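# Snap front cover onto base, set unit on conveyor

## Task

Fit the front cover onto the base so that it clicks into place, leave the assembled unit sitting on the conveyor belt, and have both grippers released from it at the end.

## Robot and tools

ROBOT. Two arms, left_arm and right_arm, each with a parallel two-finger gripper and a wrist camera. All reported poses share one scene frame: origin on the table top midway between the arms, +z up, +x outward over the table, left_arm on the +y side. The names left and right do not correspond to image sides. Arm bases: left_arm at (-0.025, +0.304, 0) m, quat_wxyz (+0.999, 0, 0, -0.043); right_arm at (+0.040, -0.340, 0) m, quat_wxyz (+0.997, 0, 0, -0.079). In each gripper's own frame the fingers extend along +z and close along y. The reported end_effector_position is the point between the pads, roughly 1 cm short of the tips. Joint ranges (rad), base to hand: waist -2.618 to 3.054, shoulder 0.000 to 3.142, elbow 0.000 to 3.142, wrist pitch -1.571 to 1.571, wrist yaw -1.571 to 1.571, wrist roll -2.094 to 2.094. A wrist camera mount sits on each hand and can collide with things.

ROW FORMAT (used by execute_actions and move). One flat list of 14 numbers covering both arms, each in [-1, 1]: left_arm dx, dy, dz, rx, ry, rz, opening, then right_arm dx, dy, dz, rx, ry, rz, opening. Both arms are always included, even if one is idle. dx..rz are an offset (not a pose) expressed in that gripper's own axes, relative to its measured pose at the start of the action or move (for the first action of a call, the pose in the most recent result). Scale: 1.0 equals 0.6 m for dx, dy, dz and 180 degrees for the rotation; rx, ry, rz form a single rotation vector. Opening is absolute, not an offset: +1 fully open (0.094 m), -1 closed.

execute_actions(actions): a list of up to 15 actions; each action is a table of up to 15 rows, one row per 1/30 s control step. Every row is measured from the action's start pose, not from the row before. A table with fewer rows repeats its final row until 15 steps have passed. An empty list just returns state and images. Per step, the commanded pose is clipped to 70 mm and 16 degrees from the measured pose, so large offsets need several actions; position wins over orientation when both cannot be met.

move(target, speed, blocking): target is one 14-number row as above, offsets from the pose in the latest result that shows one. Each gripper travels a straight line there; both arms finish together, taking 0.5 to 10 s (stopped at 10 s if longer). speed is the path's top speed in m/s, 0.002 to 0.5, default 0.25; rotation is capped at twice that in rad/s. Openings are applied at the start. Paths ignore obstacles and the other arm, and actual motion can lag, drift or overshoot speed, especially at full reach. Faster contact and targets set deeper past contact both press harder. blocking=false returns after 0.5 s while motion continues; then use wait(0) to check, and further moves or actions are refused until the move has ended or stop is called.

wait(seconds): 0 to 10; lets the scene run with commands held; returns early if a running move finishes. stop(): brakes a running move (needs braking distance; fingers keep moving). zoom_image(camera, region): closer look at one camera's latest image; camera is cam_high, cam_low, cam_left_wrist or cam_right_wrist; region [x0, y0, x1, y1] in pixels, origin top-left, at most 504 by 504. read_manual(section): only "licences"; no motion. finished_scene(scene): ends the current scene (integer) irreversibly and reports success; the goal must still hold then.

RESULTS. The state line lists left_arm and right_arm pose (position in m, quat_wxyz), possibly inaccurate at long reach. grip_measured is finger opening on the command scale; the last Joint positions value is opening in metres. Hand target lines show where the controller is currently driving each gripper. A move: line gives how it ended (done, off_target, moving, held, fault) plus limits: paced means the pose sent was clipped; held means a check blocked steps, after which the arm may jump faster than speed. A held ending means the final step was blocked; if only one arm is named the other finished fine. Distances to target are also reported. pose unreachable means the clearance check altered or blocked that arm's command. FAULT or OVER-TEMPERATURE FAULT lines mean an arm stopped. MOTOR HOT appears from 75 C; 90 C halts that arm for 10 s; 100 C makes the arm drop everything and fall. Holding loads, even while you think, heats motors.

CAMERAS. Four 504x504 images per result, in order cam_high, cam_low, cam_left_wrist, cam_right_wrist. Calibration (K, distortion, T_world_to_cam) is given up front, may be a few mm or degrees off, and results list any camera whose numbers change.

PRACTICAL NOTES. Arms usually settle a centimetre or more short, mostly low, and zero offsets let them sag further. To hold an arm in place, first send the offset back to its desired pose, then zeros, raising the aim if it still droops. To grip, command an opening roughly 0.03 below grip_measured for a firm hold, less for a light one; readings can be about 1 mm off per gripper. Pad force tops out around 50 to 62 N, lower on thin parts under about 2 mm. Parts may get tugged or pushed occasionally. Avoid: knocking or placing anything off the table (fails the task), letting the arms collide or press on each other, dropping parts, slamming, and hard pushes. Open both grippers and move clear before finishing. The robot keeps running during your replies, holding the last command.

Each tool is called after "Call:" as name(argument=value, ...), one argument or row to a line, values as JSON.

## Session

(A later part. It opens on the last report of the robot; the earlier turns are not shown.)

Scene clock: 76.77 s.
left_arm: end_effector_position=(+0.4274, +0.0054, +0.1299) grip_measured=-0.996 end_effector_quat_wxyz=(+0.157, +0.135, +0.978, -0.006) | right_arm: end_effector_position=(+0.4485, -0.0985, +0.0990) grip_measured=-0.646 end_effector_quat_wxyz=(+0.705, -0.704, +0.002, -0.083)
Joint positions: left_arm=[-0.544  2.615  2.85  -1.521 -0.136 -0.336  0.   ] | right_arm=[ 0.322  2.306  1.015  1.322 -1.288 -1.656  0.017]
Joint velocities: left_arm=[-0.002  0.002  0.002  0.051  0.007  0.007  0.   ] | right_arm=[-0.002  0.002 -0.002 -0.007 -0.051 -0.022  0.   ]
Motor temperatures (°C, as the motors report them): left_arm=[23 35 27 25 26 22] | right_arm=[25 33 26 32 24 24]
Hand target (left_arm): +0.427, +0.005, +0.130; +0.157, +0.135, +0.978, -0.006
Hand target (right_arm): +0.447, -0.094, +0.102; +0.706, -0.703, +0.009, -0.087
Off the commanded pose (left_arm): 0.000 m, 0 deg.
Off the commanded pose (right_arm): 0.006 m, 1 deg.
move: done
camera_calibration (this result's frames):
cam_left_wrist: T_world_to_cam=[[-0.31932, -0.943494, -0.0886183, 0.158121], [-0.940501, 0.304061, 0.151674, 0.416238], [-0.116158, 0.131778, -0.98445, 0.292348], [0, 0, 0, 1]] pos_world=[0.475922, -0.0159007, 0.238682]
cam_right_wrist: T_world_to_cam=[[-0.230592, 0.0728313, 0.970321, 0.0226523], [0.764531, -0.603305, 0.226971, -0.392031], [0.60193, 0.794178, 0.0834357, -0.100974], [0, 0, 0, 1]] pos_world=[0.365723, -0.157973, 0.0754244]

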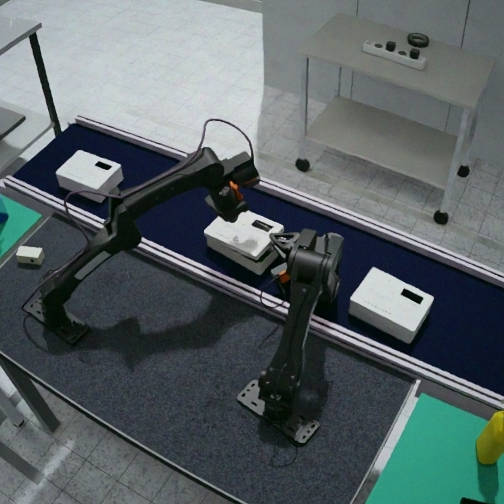

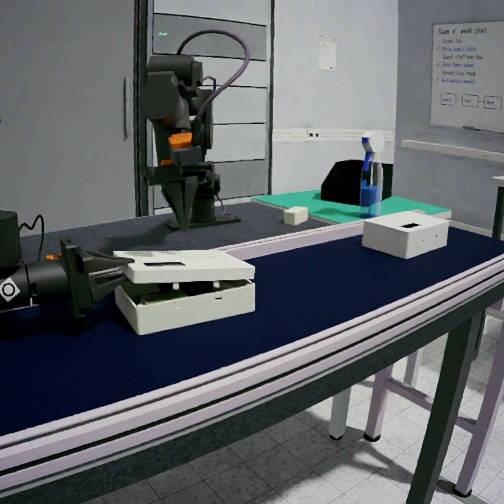

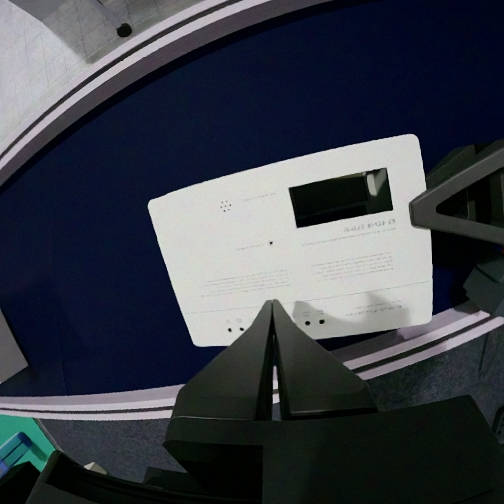

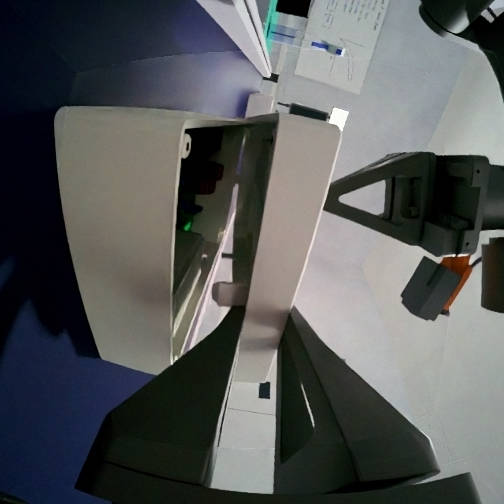

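Call:
move(
  target=[0,0,0,0,0,0,-1, 0,0.025,0,0,0,0,-0.8],
  speed=0.04,
)

Call:
zoom_image(
  camera="cam_low",
  region=[0, 200, 280, 350],
)

Call:
zoom_image(
  camera="cam_high",
  region=[150, 150, 350, 300],
)

Scene clock: 77.77 s.
left_arm: end_effector_position=(+0.4274, +0.0054, +0.1299) grip_measured=-0.996 end_effector_quat_wxyz=(+0.157, +0.135, +0.978, -0.006) | right_arm: end_effector_position=(+0.4474, -0.0985, +0.0925) grip_measured=-0.646 end_effector_quat_wxyz=(+0.707, -0.702, -0.005, -0.090)
Joint positions: left_arm=[-0.544  2.615  2.85  -1.521 -0.136 -0.336  0.   ] | right_arm=[ 0.322  2.337  1.014  1.375 -1.288 -1.655  0.017]
Joint velocities: left_arm=[-0.002 -0.012 -0.007 -0.037 -0.007  0.051  0.001] | right_arm=[ 0.007  0.002  0.002  0.051  0.037 -0.037 -0.   ]
Motor temperatures (°C, as the motors report them): left_arm=[23 35 27 25 26 22] | right_arm=[25 33 26 32 24 24]
Hand target (left_arm): +0.427, +0.005, +0.130; +0.157, +0.135, +0.978, -0.006
Hand target (right_arm): +0.450, -0.099, +0.084; +0.705, -0.704, +0.002, -0.083
Off the commanded pose (left_arm): 0.000 m, 0 deg.
Off the commanded pose (right_arm): 0.009 m, 1 deg.
move: done
camera_calibration (this result's frames):
cam_left_wrist: T_world_to_cam=[[-0.31932, -0.943494, -0.0886183, 0.158121], [-0.940501, 0.304061, 0.151674, 0.416238], [-0.116158, 0.131778, -0.98445, 0.292348], [0, 0, 0, 1]] pos_world=[0.475922, -0.0159007, 0.238682]
cam_right_wrist: T_world_to_cam=[[-0.250288, 0.069083, 0.965703, 0.0375644], [0.760026, -0.603882, 0.240181, -0.388982], [0.599764, 0.794074, 0.0986399, -0.100204], [0, 0, 0, 1]] pos_world=[0.365137, -0.157925, 0.0670343]

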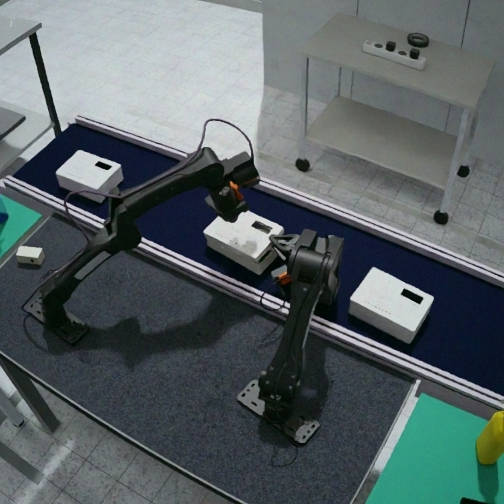

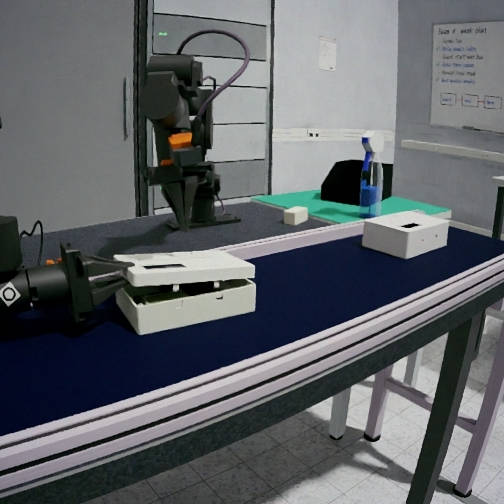

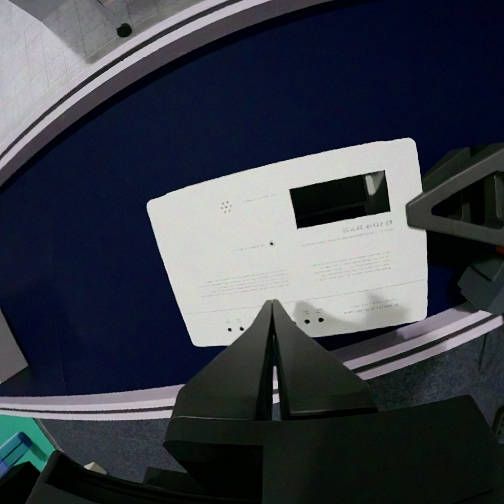

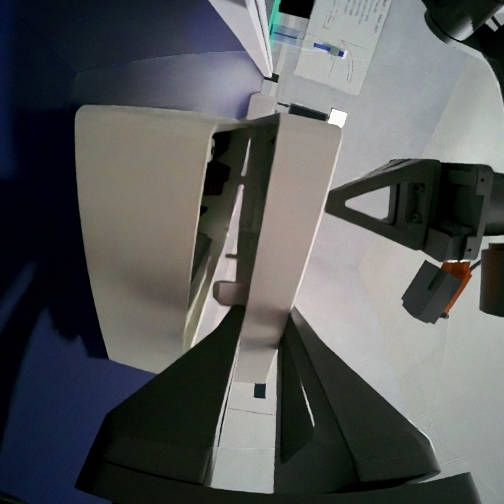

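Region (0, 200, 280, 350) of cam_low's 504x504 image, scaled by 1.800, with more detail than that image has; it fills the top 270 rows of this view, and the rest is white.

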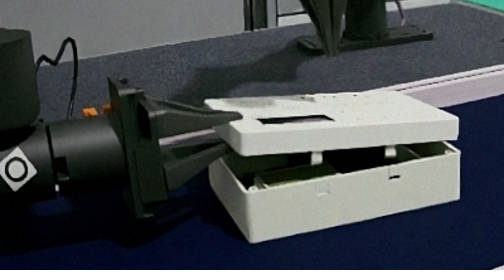

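Region (150, 150, 350, 300) of cam_high's 504x504 image, scaled by 2.520, with more detail than that image has; it fills the top 378 rows of this view, and the rest is white.

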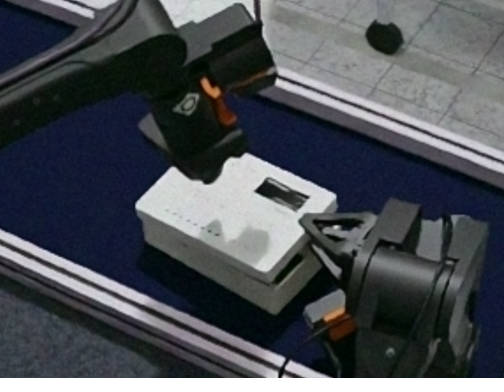

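Call:
move(
  target=[0,0,0,0,0,0,-1, 0,0.0,0.014,0,0,0.04,-0.8],
  speed=0.04,
)

Call:
zoom_image(
  camera="cam_low",
  region=[0, 200, 280, 350],
)

Call:
zoom_image(
  camera="cam_high",
  region=[150, 150, 350, 300],
)

Scene clock: 79.83 s.
left_arm: end_effector_position=(+0.4274, +0.0054, +0.1299) grip_measured=-0.996 end_effector_quat_wxyz=(+0.157, +0.135, +0.978, -0.006) | right_arm: end_effector_position=(+0.4482, -0.0975, +0.0933) grip_measured=-0.646 end_effector_quat_wxyz=(+0.711, -0.700, +0.029, -0.059)
Joint positions: left_arm=[-0.544  2.615  2.85  -1.521 -0.136 -0.336  0.   ] | right_arm=[ 0.325  2.337  1.014  1.382 -1.28  -1.555  0.017]
Joint velocities: left_arm=[-0.007  0.002  0.012 -0.066 -0.022  0.037 -0.001] | right_arm=[ 0.007 -0.002 -0.002  0.037 -0.022 -0.037 -0.001]
Motor temperatures (°C, as the motors report them): left_arm=[23 35 27 25 26 22] | right_arm=[25 33 26 32 24 24]
Hand target (left_arm): +0.427, +0.005, +0.130; +0.157, +0.135, +0.978, -0.006
Hand target (right_arm): +0.448, -0.090, +0.093; +0.711, -0.701, +0.039, -0.046
Off the commanded pose (left_arm): 0.000 m, 0 deg.
Off the commanded pose (right_arm): 0.007 m, 2 deg.
move: done
camera_calibration (this result's frames):
cam_left_wrist: T_world_to_cam=[[-0.31932, -0.943494, -0.0886183, 0.158121], [-0.940501, 0.304061, 0.151674, 0.416238], [-0.116158, 0.131778, -0.98445, 0.292348], [0, 0, 0, 1]] pos_world=[0.475922, -0.0159007, 0.238682]
cam_right_wrist: T_world_to_cam=[[-0.160086, 0.0564579, 0.985487, -0.00663562], [0.776014, -0.609823, 0.160995, -0.389481], [0.610062, 0.790525, 0.0538122, -0.102346], [0, 0, 0, 1]] pos_world=[0.363618, -0.156233, 0.0747513]

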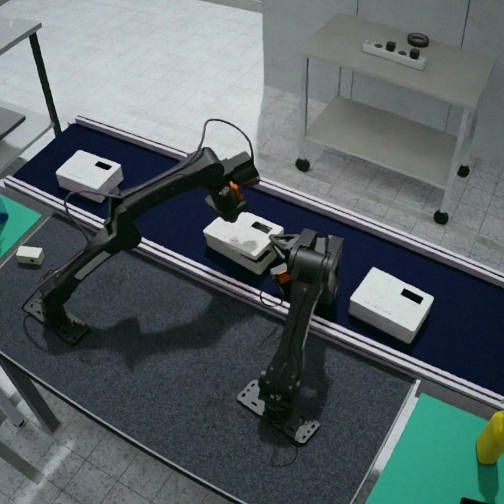

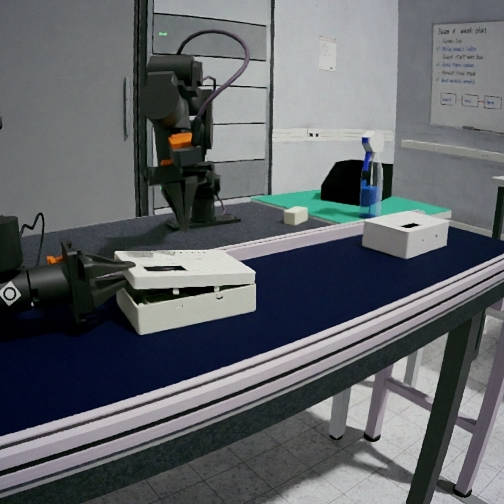

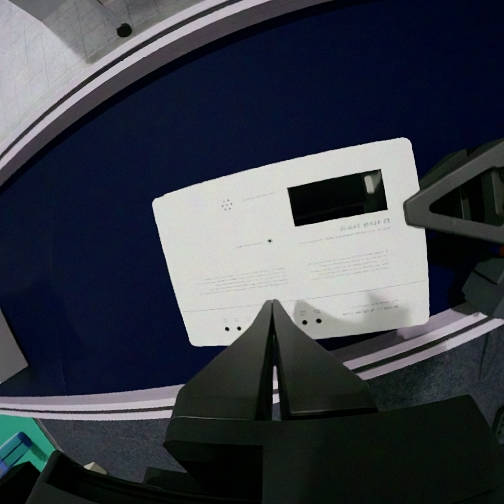

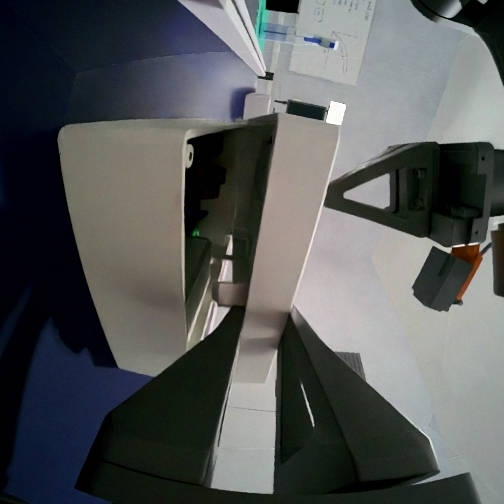

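Region (0, 200, 280, 350) of cam_low's 504x504 image, scaled by 1.800, with more detail than that image has; it fills the top 270 rows of this view, and the rest is white.

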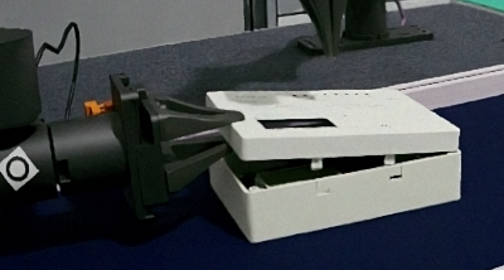

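Region (150, 150, 350, 300) of cam_high's 504x504 image, scaled by 2.520, with more detail than that image has; it fills the top 378 rows of this view, and the rest is white.

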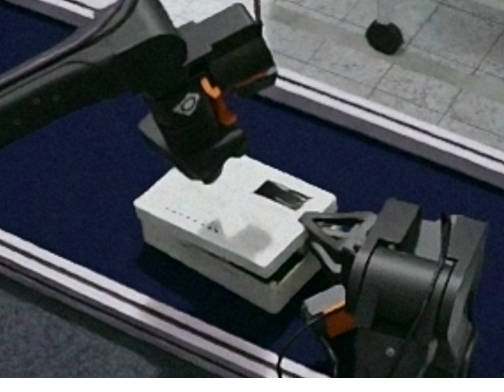

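Call:
move(
  target=[-0.03,0.07,0.04,0,0,0,-1, 0,0,0,0,0,0,-0.8],
  speed=0.08,
)

Call:
zoom_image(
  camera="cam_low",
  region=[0, 200, 280, 350],
)

Scene clock: 81.10 s.
left_arm: end_effector_position=(+0.4568, +0.0429, +0.1111) grip_measured=-0.996 end_effector_quat_wxyz=(+0.147, +0.133, +0.980, +0.002) | right_arm: end_effector_position=(+0.4482, -0.0975, +0.0933) grip_measured=-0.646 end_effector_quat_wxyz=(+0.711, -0.700, +0.029, -0.059)
Joint positions: left_arm=[-0.451  2.653  2.85  -1.496 -0.118 -0.25   0.   ] | right_arm=[ 0.325  2.337  1.014  1.382 -1.28  -1.555  0.017]
Joint velocities: left_arm=[ 0.007  0.002 -0.012 -0.022  0.022 -0.022 -0.001] | right_arm=[-0.022  0.002 -0.007  0.051 -0.007 -0.022 -0.001]
Motor temperatures (°C, as the motors report them): left_arm=[23 35 27 25 26 22] | right_arm=[25 33 26 32 24 24]
Hand target (left_arm): +0.462, +0.040, +0.115; +0.159, +0.135, +0.978, -0.007
Hand target (right_arm): +0.448, -0.098, +0.093; +0.711, -0.700, +0.029, -0.059
Off the commanded pose (left_arm): 0.007 m, 1 deg.
Off the commanded pose (right_arm): 0.000 m, 0 deg.
move: done
camera_calibration (this result's frames):
cam_left_wrist: T_world_to_cam=[[-0.314982, -0.94374, -0.100698, 0.200645], [-0.93965, 0.295154, 0.17304, 0.432906], [-0.133583, 0.149126, -0.979754, 0.279064], [0, 0, 0, 1]] pos_world=[0.507258, 0.019967, 0.218708]
cam_right_wrist: T_world_to_cam=[[-0.160086, 0.0564579, 0.985487, -0.00663562], [0.776014, -0.609823, 0.160995, -0.389481], [0.610062, 0.790525, 0.0538122, -0.102346], [0, 0, 0, 1]] pos_world=[0.363618, -0.156233, 0.0747513]

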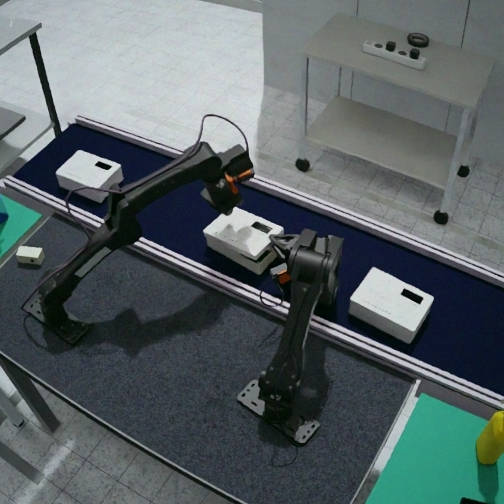

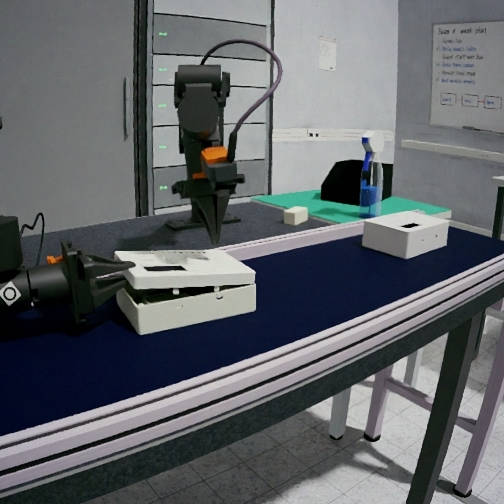

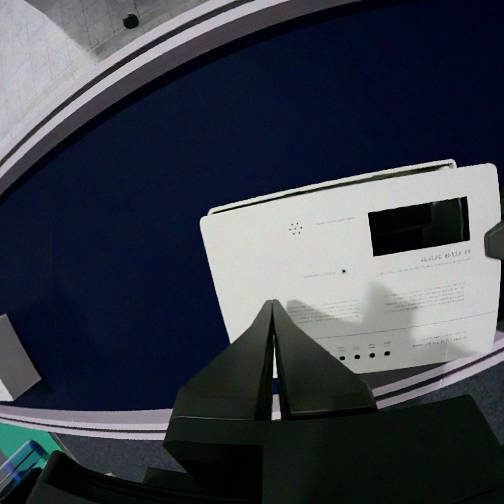

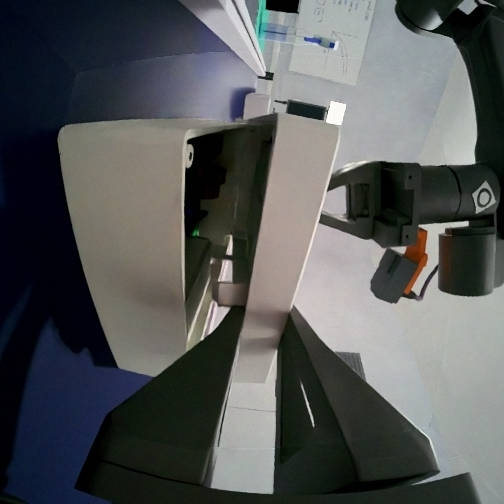

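Region (0, 200, 280, 350) of cam_low's 504x504 image, scaled by 1.800, with more detail than that image has; it fills the top 270 rows of this view, and the rest is white.

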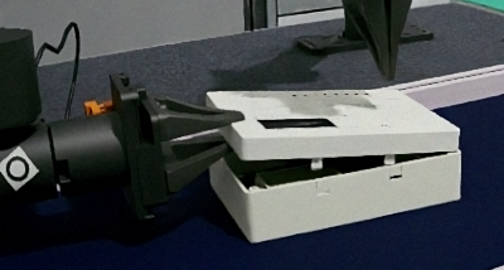

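Call:
move(
  target=[0,0,0,0,0,0,-1, 0.015,0,0,0,0,0,-0.8],
  speed=0.03,
)

Call:
zoom_image(
  camera="cam_low",
  region=[0, 200, 280, 350],
)

Scene clock: 82.10 s.
left_arm: end_effector_position=(+0.4567, +0.0427, +0.1111) grip_measured=-0.996 end_effector_quat_wxyz=(+0.147, +0.134, +0.980, +0.002) | right_arm: end_effector_position=(+0.4502, -0.0970, +0.0936) grip_measured=-0.646 end_effector_quat_wxyz=(+0.711, -0.700, +0.027, -0.059)
Joint positions: left_arm=[-0.451  2.653  2.85  -1.496 -0.117 -0.248  0.   ] | right_arm=[ 0.325  2.342  1.026  1.379 -1.282 -1.555  0.017]
Joint velocities: left_arm=[-0.007 -0.007 -0.022  0.022 -0.066  0.051 -0.   ] | right_arm=[-0.037  0.002 -0.017  0.051  0.022  0.007 -0.001]
Motor temperatures (°C, as the motors report them): left_arm=[23 35 27 25 26 22] | right_arm=[25 33 26 32 24 24]
Hand target (left_arm): +0.457, +0.043, +0.111; +0.147, +0.133, +0.980, +0.002
Hand target (right_arm): +0.457, -0.099, +0.094; +0.711, -0.700, +0.029, -0.059
Off the commanded pose (left_arm): 0.000 m, 0 deg.
Off the commanded pose (right_arm): 0.007 m, 0 deg.
move: done
camera_calibration (this result's frames):
cam_left_wrist: T_world_to_cam=[[-0.317159, -0.943106, -0.0998096, 0.201245], [-0.938869, 0.297376, 0.173471, 0.43236], [-0.13392, 0.148726, -0.979768, 0.279224], [0, 0, 0, 1]] pos_world=[0.50715, 0.0196943, 0.218659]
cam_right_wrist: T_world_to_cam=[[-0.163946, 0.0557112, 0.984895, -0.00491536], [0.776786, -0.608116, 0.163702, -0.391244], [0.608051, 0.791891, 0.0564224, -0.103151], [0, 0, 0, 1]] pos_world=[0.365828, -0.155963, 0.0747087]

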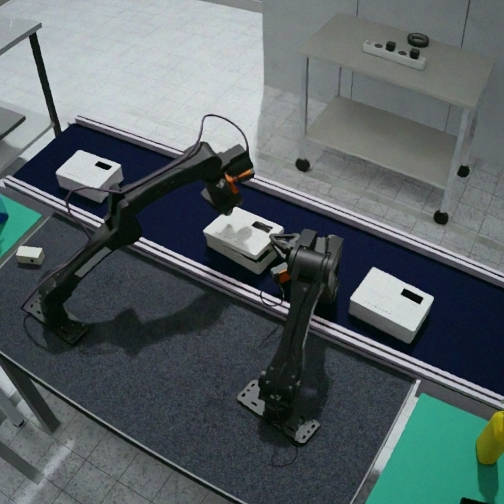

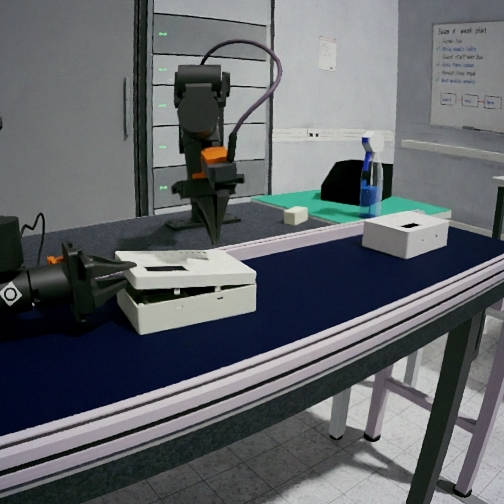

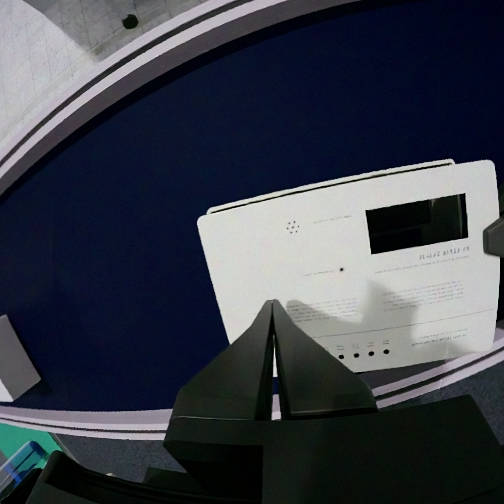

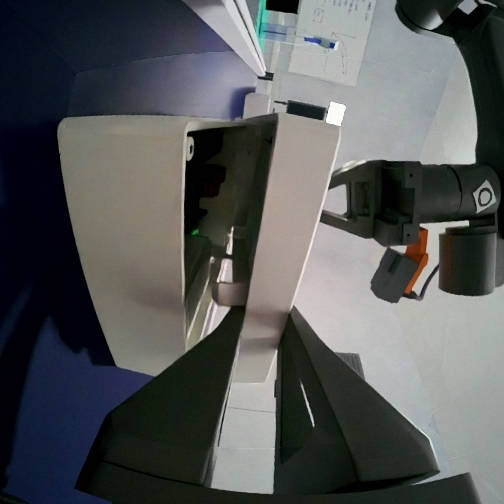

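Region (0, 200, 280, 350) of cam_low's 504x504 image, scaled by 1.800, with more detail than that image has; it fills the top 270 rows of this view, and the rest is white.

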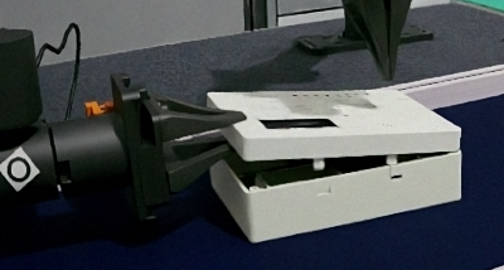

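Good. Press with left, then release right.

Call:
move(
  target=[0,0,0.065,0,0,0,-1, 0,0,0,0,0,0,-0.8],
  speed=0.04,
)

Call:
zoom_image(
  camera="cam_low",
  region=[0, 200, 280, 350],
)

Scene clock: 83.70 s.
left_arm: end_effector_position=(+0.4657, +0.0379, +0.0857) grip_measured=-0.996 end_effector_quat_wxyz=(+0.155, +0.135, +0.979, +0.000) | right_arm: end_effector_position=(+0.4502, -0.0970, +0.0930) grip_measured=-0.646 end_effector_quat_wxyz=(+0.711, -0.701, +0.027, -0.059)
Joint positions: left_arm=[-0.451  2.588  2.61  -1.306 -0.119 -0.245  0.   ] | right_arm=[ 0.325  2.343  1.026  1.376 -1.282 -1.557  0.017]
Joint velocities: left_arm=[-0.012  0.002  0.007  0.007  0.037  0.007 -0.001] | right_arm=[ 0.002  0.012  0.017 -0.037 -0.037  0.037 -0.   ]
Motor temperatures (°C, as the motors report them): left_arm=[23 35 27 25 26 22] | right_arm=[25 33 26 32 24 24]
Hand target (left_arm): +0.468, +0.042, +0.074; +0.146, +0.134, +0.980, +0.002
Hand target (right_arm): +0.450, -0.097, +0.094; +0.711, -0.700, +0.027, -0.059
Off the commanded pose (left_arm): 0.013 m, 1 deg.
Off the commanded pose (right_arm): 0.001 m, 0 deg.
move: off_target (left_arm)
camera_calibration (this result's frames):
cam_left_wrist: T_world_to_cam=[[-0.317726, -0.942902, -0.0999308, 0.197294], [-0.940685, 0.30023, 0.158033, 0.448769], [-0.119007, 0.144214, -0.982364, 0.249729], [0, 0, 0, 1]] pos_world=[0.514555, 0.0152804, 0.194121]
cam_right_wrist: T_world_to_cam=[[-0.163216, 0.0564899, 0.984972, -0.00458386], [0.776882, -0.608019, 0.163605, -0.391169], [0.608124, 0.79191, 0.0553526, -0.103047], [0, 0, 0, 1]] pos_world=[0.365809, -0.155975, 0.0742162]

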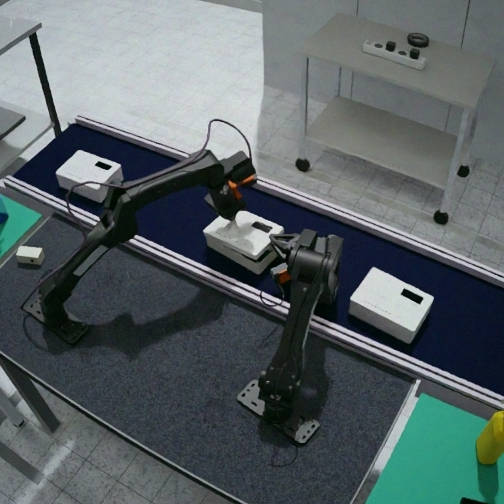

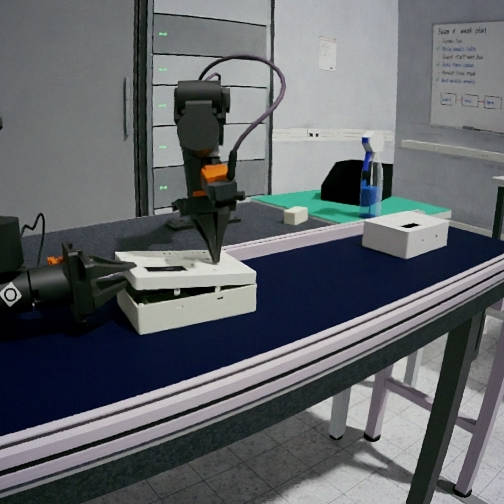

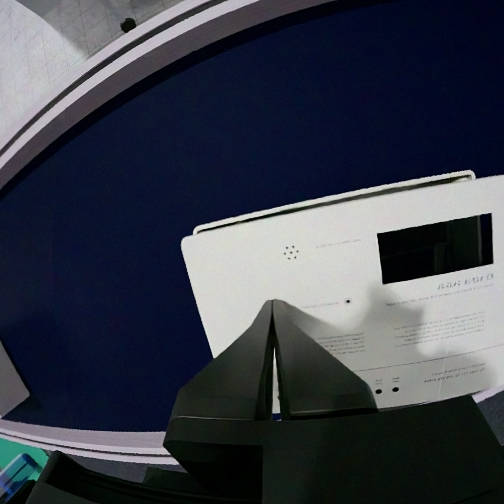

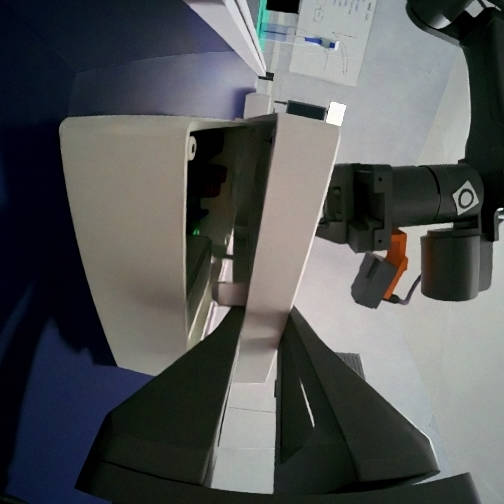

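Region (0, 200, 280, 350) of cam_low's 504x504 image, scaled by 1.800, with more detail than that image has; it fills the top 270 rows of this view, and the rest is white.

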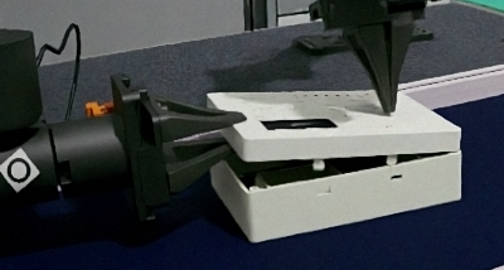

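Call:
move(
  target=[0,0,0.025,0,0,0,-1, 0,0,0,0,0,0,-0.4],
)

Call:
move(
  target=[0,0,0.025,0,0,0,-1, 0,0,-0.07,0,0,0,-0.4],
  speed=0.05,
)

Call:
zoom_image(
  camera="cam_low",
  region=[0, 200, 280, 350],
)

Call:
zoom_image(
  camera="cam_high",
  region=[150, 150, 350, 300],
)

Scene clock: 84.60 s.
left_arm: end_effector_position=(+0.4707, +0.0354, +0.0849) grip_measured=-0.996 end_effector_quat_wxyz=(+0.165, +0.134, +0.977, -0.003) | right_arm: end_effector_position=(+0.4502, -0.0970, +0.0930) grip_measured=-0.402 end_effector_quat_wxyz=(+0.711, -0.701, +0.027, -0.059)
Joint positions: left_arm=[-0.451  2.584  2.593 -1.27  -0.122 -0.245  0.   ] | right_arm=[ 0.325  2.343  1.026  1.376 -1.282 -1.557  0.028]
Joint velocities: left_arm=[ 0.002 -0.007 -0.007  0.007 -0.022 -0.037 -0.001] | right_arm=[-0.012 -0.002 -0.012  0.022  0.022 -0.066 -0.001]
Motor temperatures (°C, as the motors report them): left_arm=[23 35 27 25 26 22] | right_arm=[25 33 26 32 24 24]
Hand target (left_arm): +0.470, +0.038, +0.072; +0.154, +0.135, +0.979, +0.000
Hand target (right_arm): +0.450, -0.097, +0.093; +0.711, -0.701, +0.027, -0.059
Off the commanded pose (left_arm): 0.014 m, 1 deg.
Off the commanded pose (right_arm): 0.000 m, 0 deg.
move: off_target (left_arm)
camera_calibration (this result's frames):
cam_left_wrist: T_world_to_cam=[[-0.315104, -0.944044, -0.0974168, 0.195037], [-0.94385, 0.300982, 0.136223, 0.457657], [-0.0992801, 0.134871, -0.985877, 0.241195], [0, 0, 0, 1]] pos_world=[0.517362, 0.0138471, 0.194445]
cam_right_wrist: T_world_to_cam=[[-0.163216, 0.0564899, 0.984972, -0.00458386], [0.776882, -0.608019, 0.163605, -0.391169], [0.608124, 0.79191, 0.0553526, -0.103047], [0, 0, 0, 1]] pos_world=[0.365809, -0.155975, 0.0742162]

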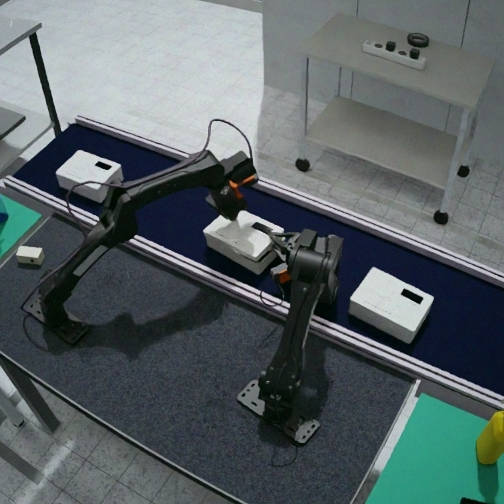

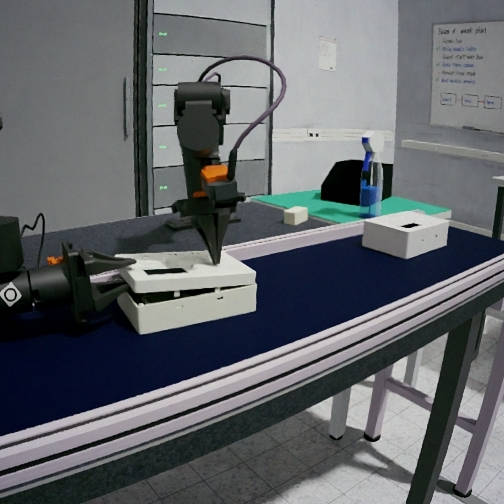

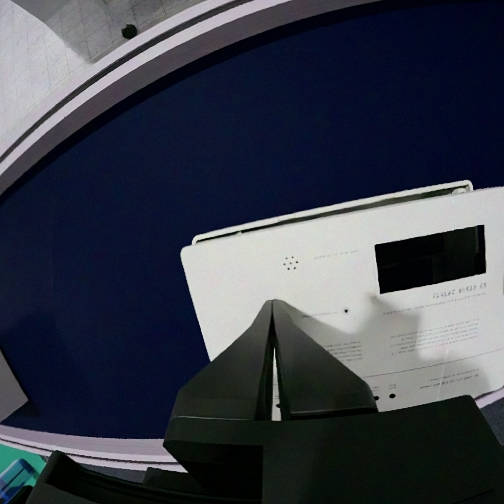

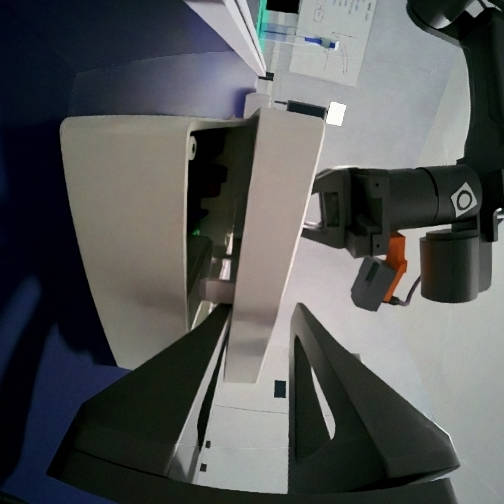

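Scene clock: 85.77 s.
left_arm: end_effector_position=(+0.4743, +0.0332, +0.0815) grip_measured=-0.996 end_effector_quat_wxyz=(+0.171, +0.133, +0.976, -0.006) | right_arm: end_effector_position=(+0.4504, -0.1351, +0.0927) grip_measured=-0.402 end_effector_quat_wxyz=(+0.710, -0.701, +0.019, -0.070)
Joint positions: left_arm=[-0.451  2.584  2.574 -1.238 -0.122 -0.245  0.   ] | right_arm=[ 0.229  2.343  1.005  1.428 -1.374 -1.554  0.028]
Joint velocities: left_arm=[-0.007 -0.007 -0.007  0.037  0.022 -0.081 -0.001] | right_arm=[-0.007  0.012 -0.007  0.007 -0.037  0.022  0.   ]
Motor temperatures (°C, as the motors report them): left_arm=[23 35 27 25 26 22] | right_arm=[25 33 26 32 24 24]
Hand target (left_arm): +0.475, +0.035, +0.071; +0.165, +0.134, +0.977, -0.003
Hand target (right_arm): +0.446, -0.139, +0.092; +0.710, -0.701, +0.027, -0.059
Off the commanded pose (left_arm): 0.011 m, 1 deg.
Off the commanded pose (right_arm): 0.007 m, 2 deg.
move: off_target (left_arm)
camera_calibration (this result's frames):
cam_left_wrist: T_world_to_cam=[[-0.314002, -0.944699, -0.0945879, 0.193094], [-0.94534, 0.301867, 0.123325, 0.463881], [-0.0879517, 0.128142, -0.987848, 0.23352], [0, 0, 0, 1]] pos_world=[0.519695, 0.0124613, 0.191739]
cam_right_wrist: T_world_to_cam=[[-0.189439, 0.0599817, 0.980059, 0.0106414], [0.769738, -0.610614, 0.186156, -0.413672], [0.609603, 0.789654, 0.0695036, -0.0753742], [0, 0, 0, 1]] pos_world=[0.366383, -0.193712, 0.071817]

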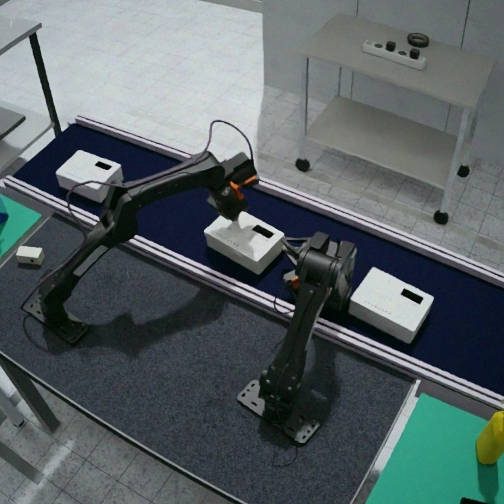

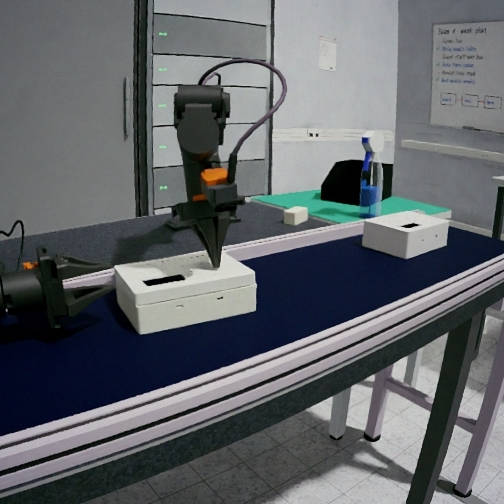

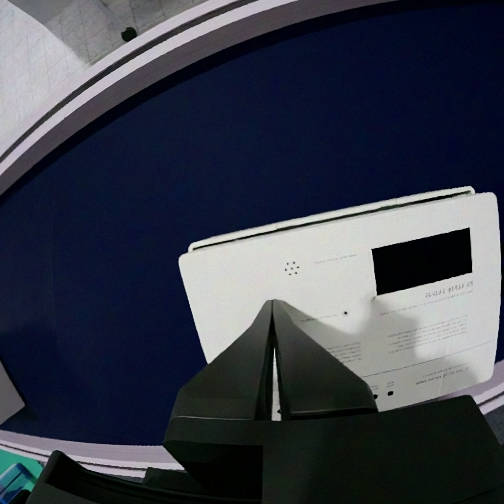

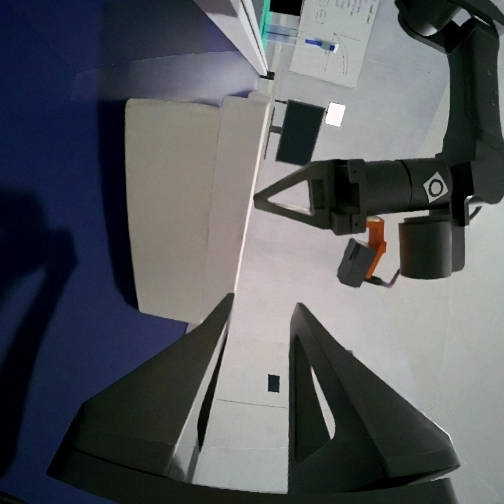

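Region (0, 200, 280, 350) of cam_low's 504x504 image, scaled by 1.800, with more detail than that image has; it fills the top 270 rows of this view, and the rest is white.

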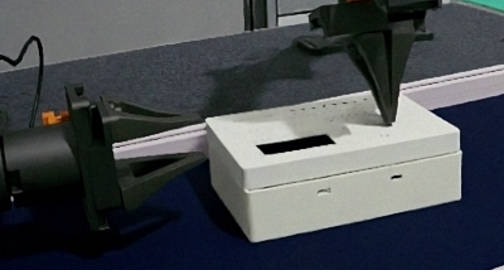

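Region (150, 150, 350, 300) of cam_high's 504x504 image, scaled by 2.520, with more detail than that image has; it fills the top 378 rows of this view, and the rest is white.

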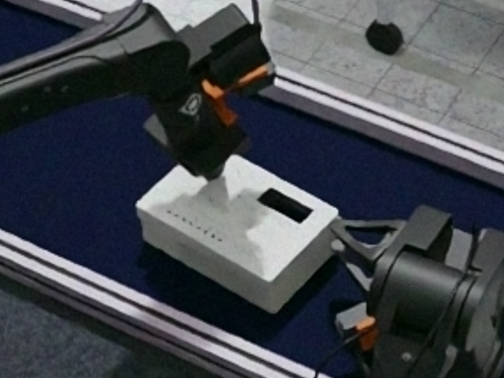

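Call:
move(
  target=[0,0,-0.06,0,0,0,-1, 0,0,0,0,0,0,-0.4],
  speed=0.08,
)

Call:
zoom_image(
  camera="cam_high",
  region=[190, 200, 300, 285],
)

Call:
zoom_image(
  camera="cam_low",
  region=[100, 240, 270, 340],
)

Scene clock: 87.40 s.
left_arm: end_effector_position=(+0.4651, +0.0387, +0.1020) grip_measured=-0.996 end_effector_quat_wxyz=(+0.162, +0.134, +0.978, -0.002) | right_arm: end_effector_position=(+0.4500, -0.1350, +0.0929) grip_measured=-0.402 end_effector_quat_wxyz=(+0.710, -0.701, +0.018, -0.070)
Joint positions: left_arm=[-0.451  2.584  2.664 -1.348 -0.122 -0.246  0.   ] | right_arm=[ 0.229  2.343  1.005  1.43  -1.376 -1.553  0.028]
Joint velocities: left_arm=[ 0.002 -0.002  0.007 -0.051 -0.037 -0.066 -0.001] | right_arm=[-0.007  0.007 -0.002  0.022 -0.037 -0.022  0.   ]
Motor temperatures (°C, as the motors report them): left_arm=[23 36 27 25 26 22] | right_arm=[25 33 26 32 24 24]
Hand target (left_arm): +0.462, +0.035, +0.115; +0.172, +0.133, +0.976, -0.006
Hand target (right_arm): +0.450, -0.135, +0.093; +0.710, -0.701, +0.019, -0.070
Off the commanded pose (left_arm): 0.014 m, 1 deg.
Off the commanded pose (right_arm): 0.000 m, 0 deg.
move: off_target (left_arm)
camera_calibration (this result's frames):
cam_left_wrist: T_world_to_cam=[[-0.314908, -0.944009, -0.0983842, 0.198085], [-0.943378, 0.299929, 0.141705, 0.448308], [-0.104263, 0.137438, -0.985008, 0.25919], [0, 0, 0, 1]] pos_world=[0.512326, 0.0169112, 0.211265]
cam_right_wrist: T_world_to_cam=[[-0.191085, 0.059499, 0.979768, 0.011062], [0.770848, -0.608856, 0.187314, -0.413722], [0.607683, 0.791046, 0.0704789, -0.0742074], [0, 0, 0, 1]] pos_world=[0.366126, -0.193854, 0.0718878]

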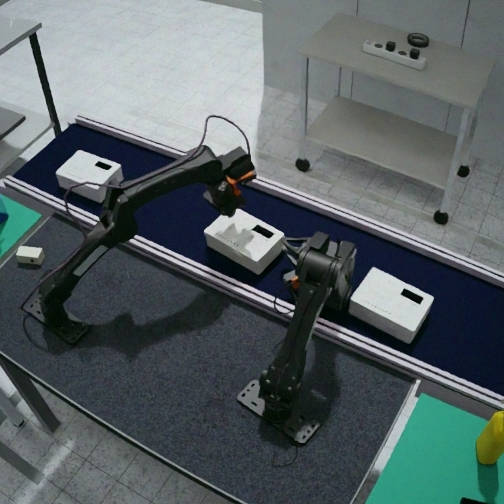

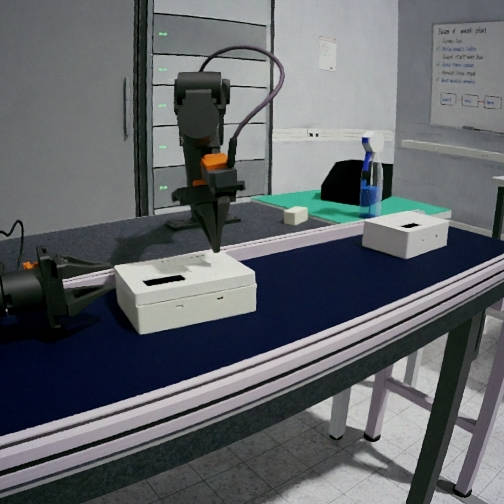

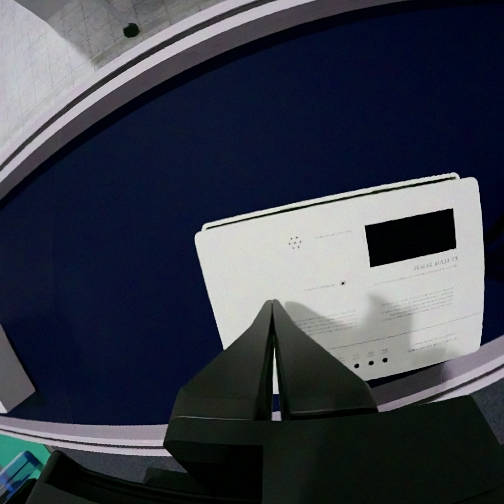

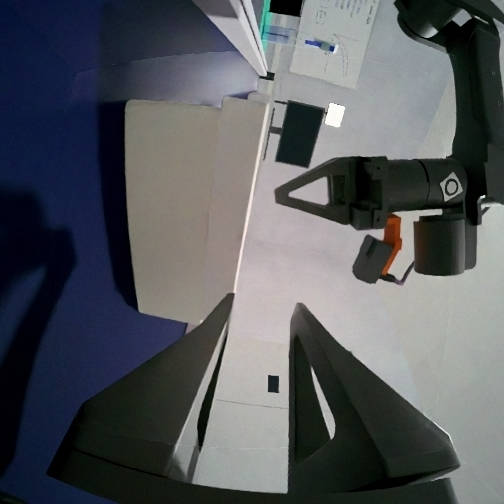

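Region (190, 200, 300, 285) of cam_high's 504x504 image, scaled by 4.582, with more detail than that image has; it fills the top 389 rows of this view, and the rest is white.

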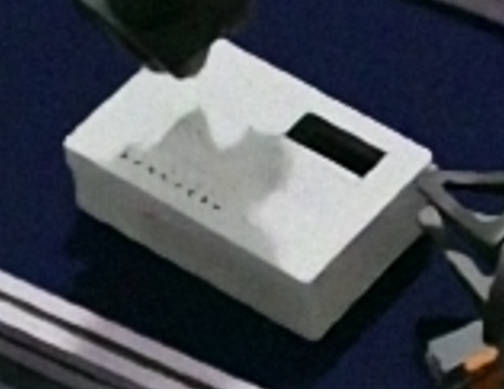

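Region (100, 240, 270, 340) of cam_low's 504x504 image, scaled by 2.965, with more detail than that image has; it fills the top 296 rows of this view, and the rest is white.

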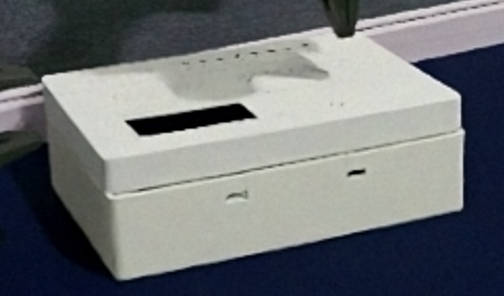

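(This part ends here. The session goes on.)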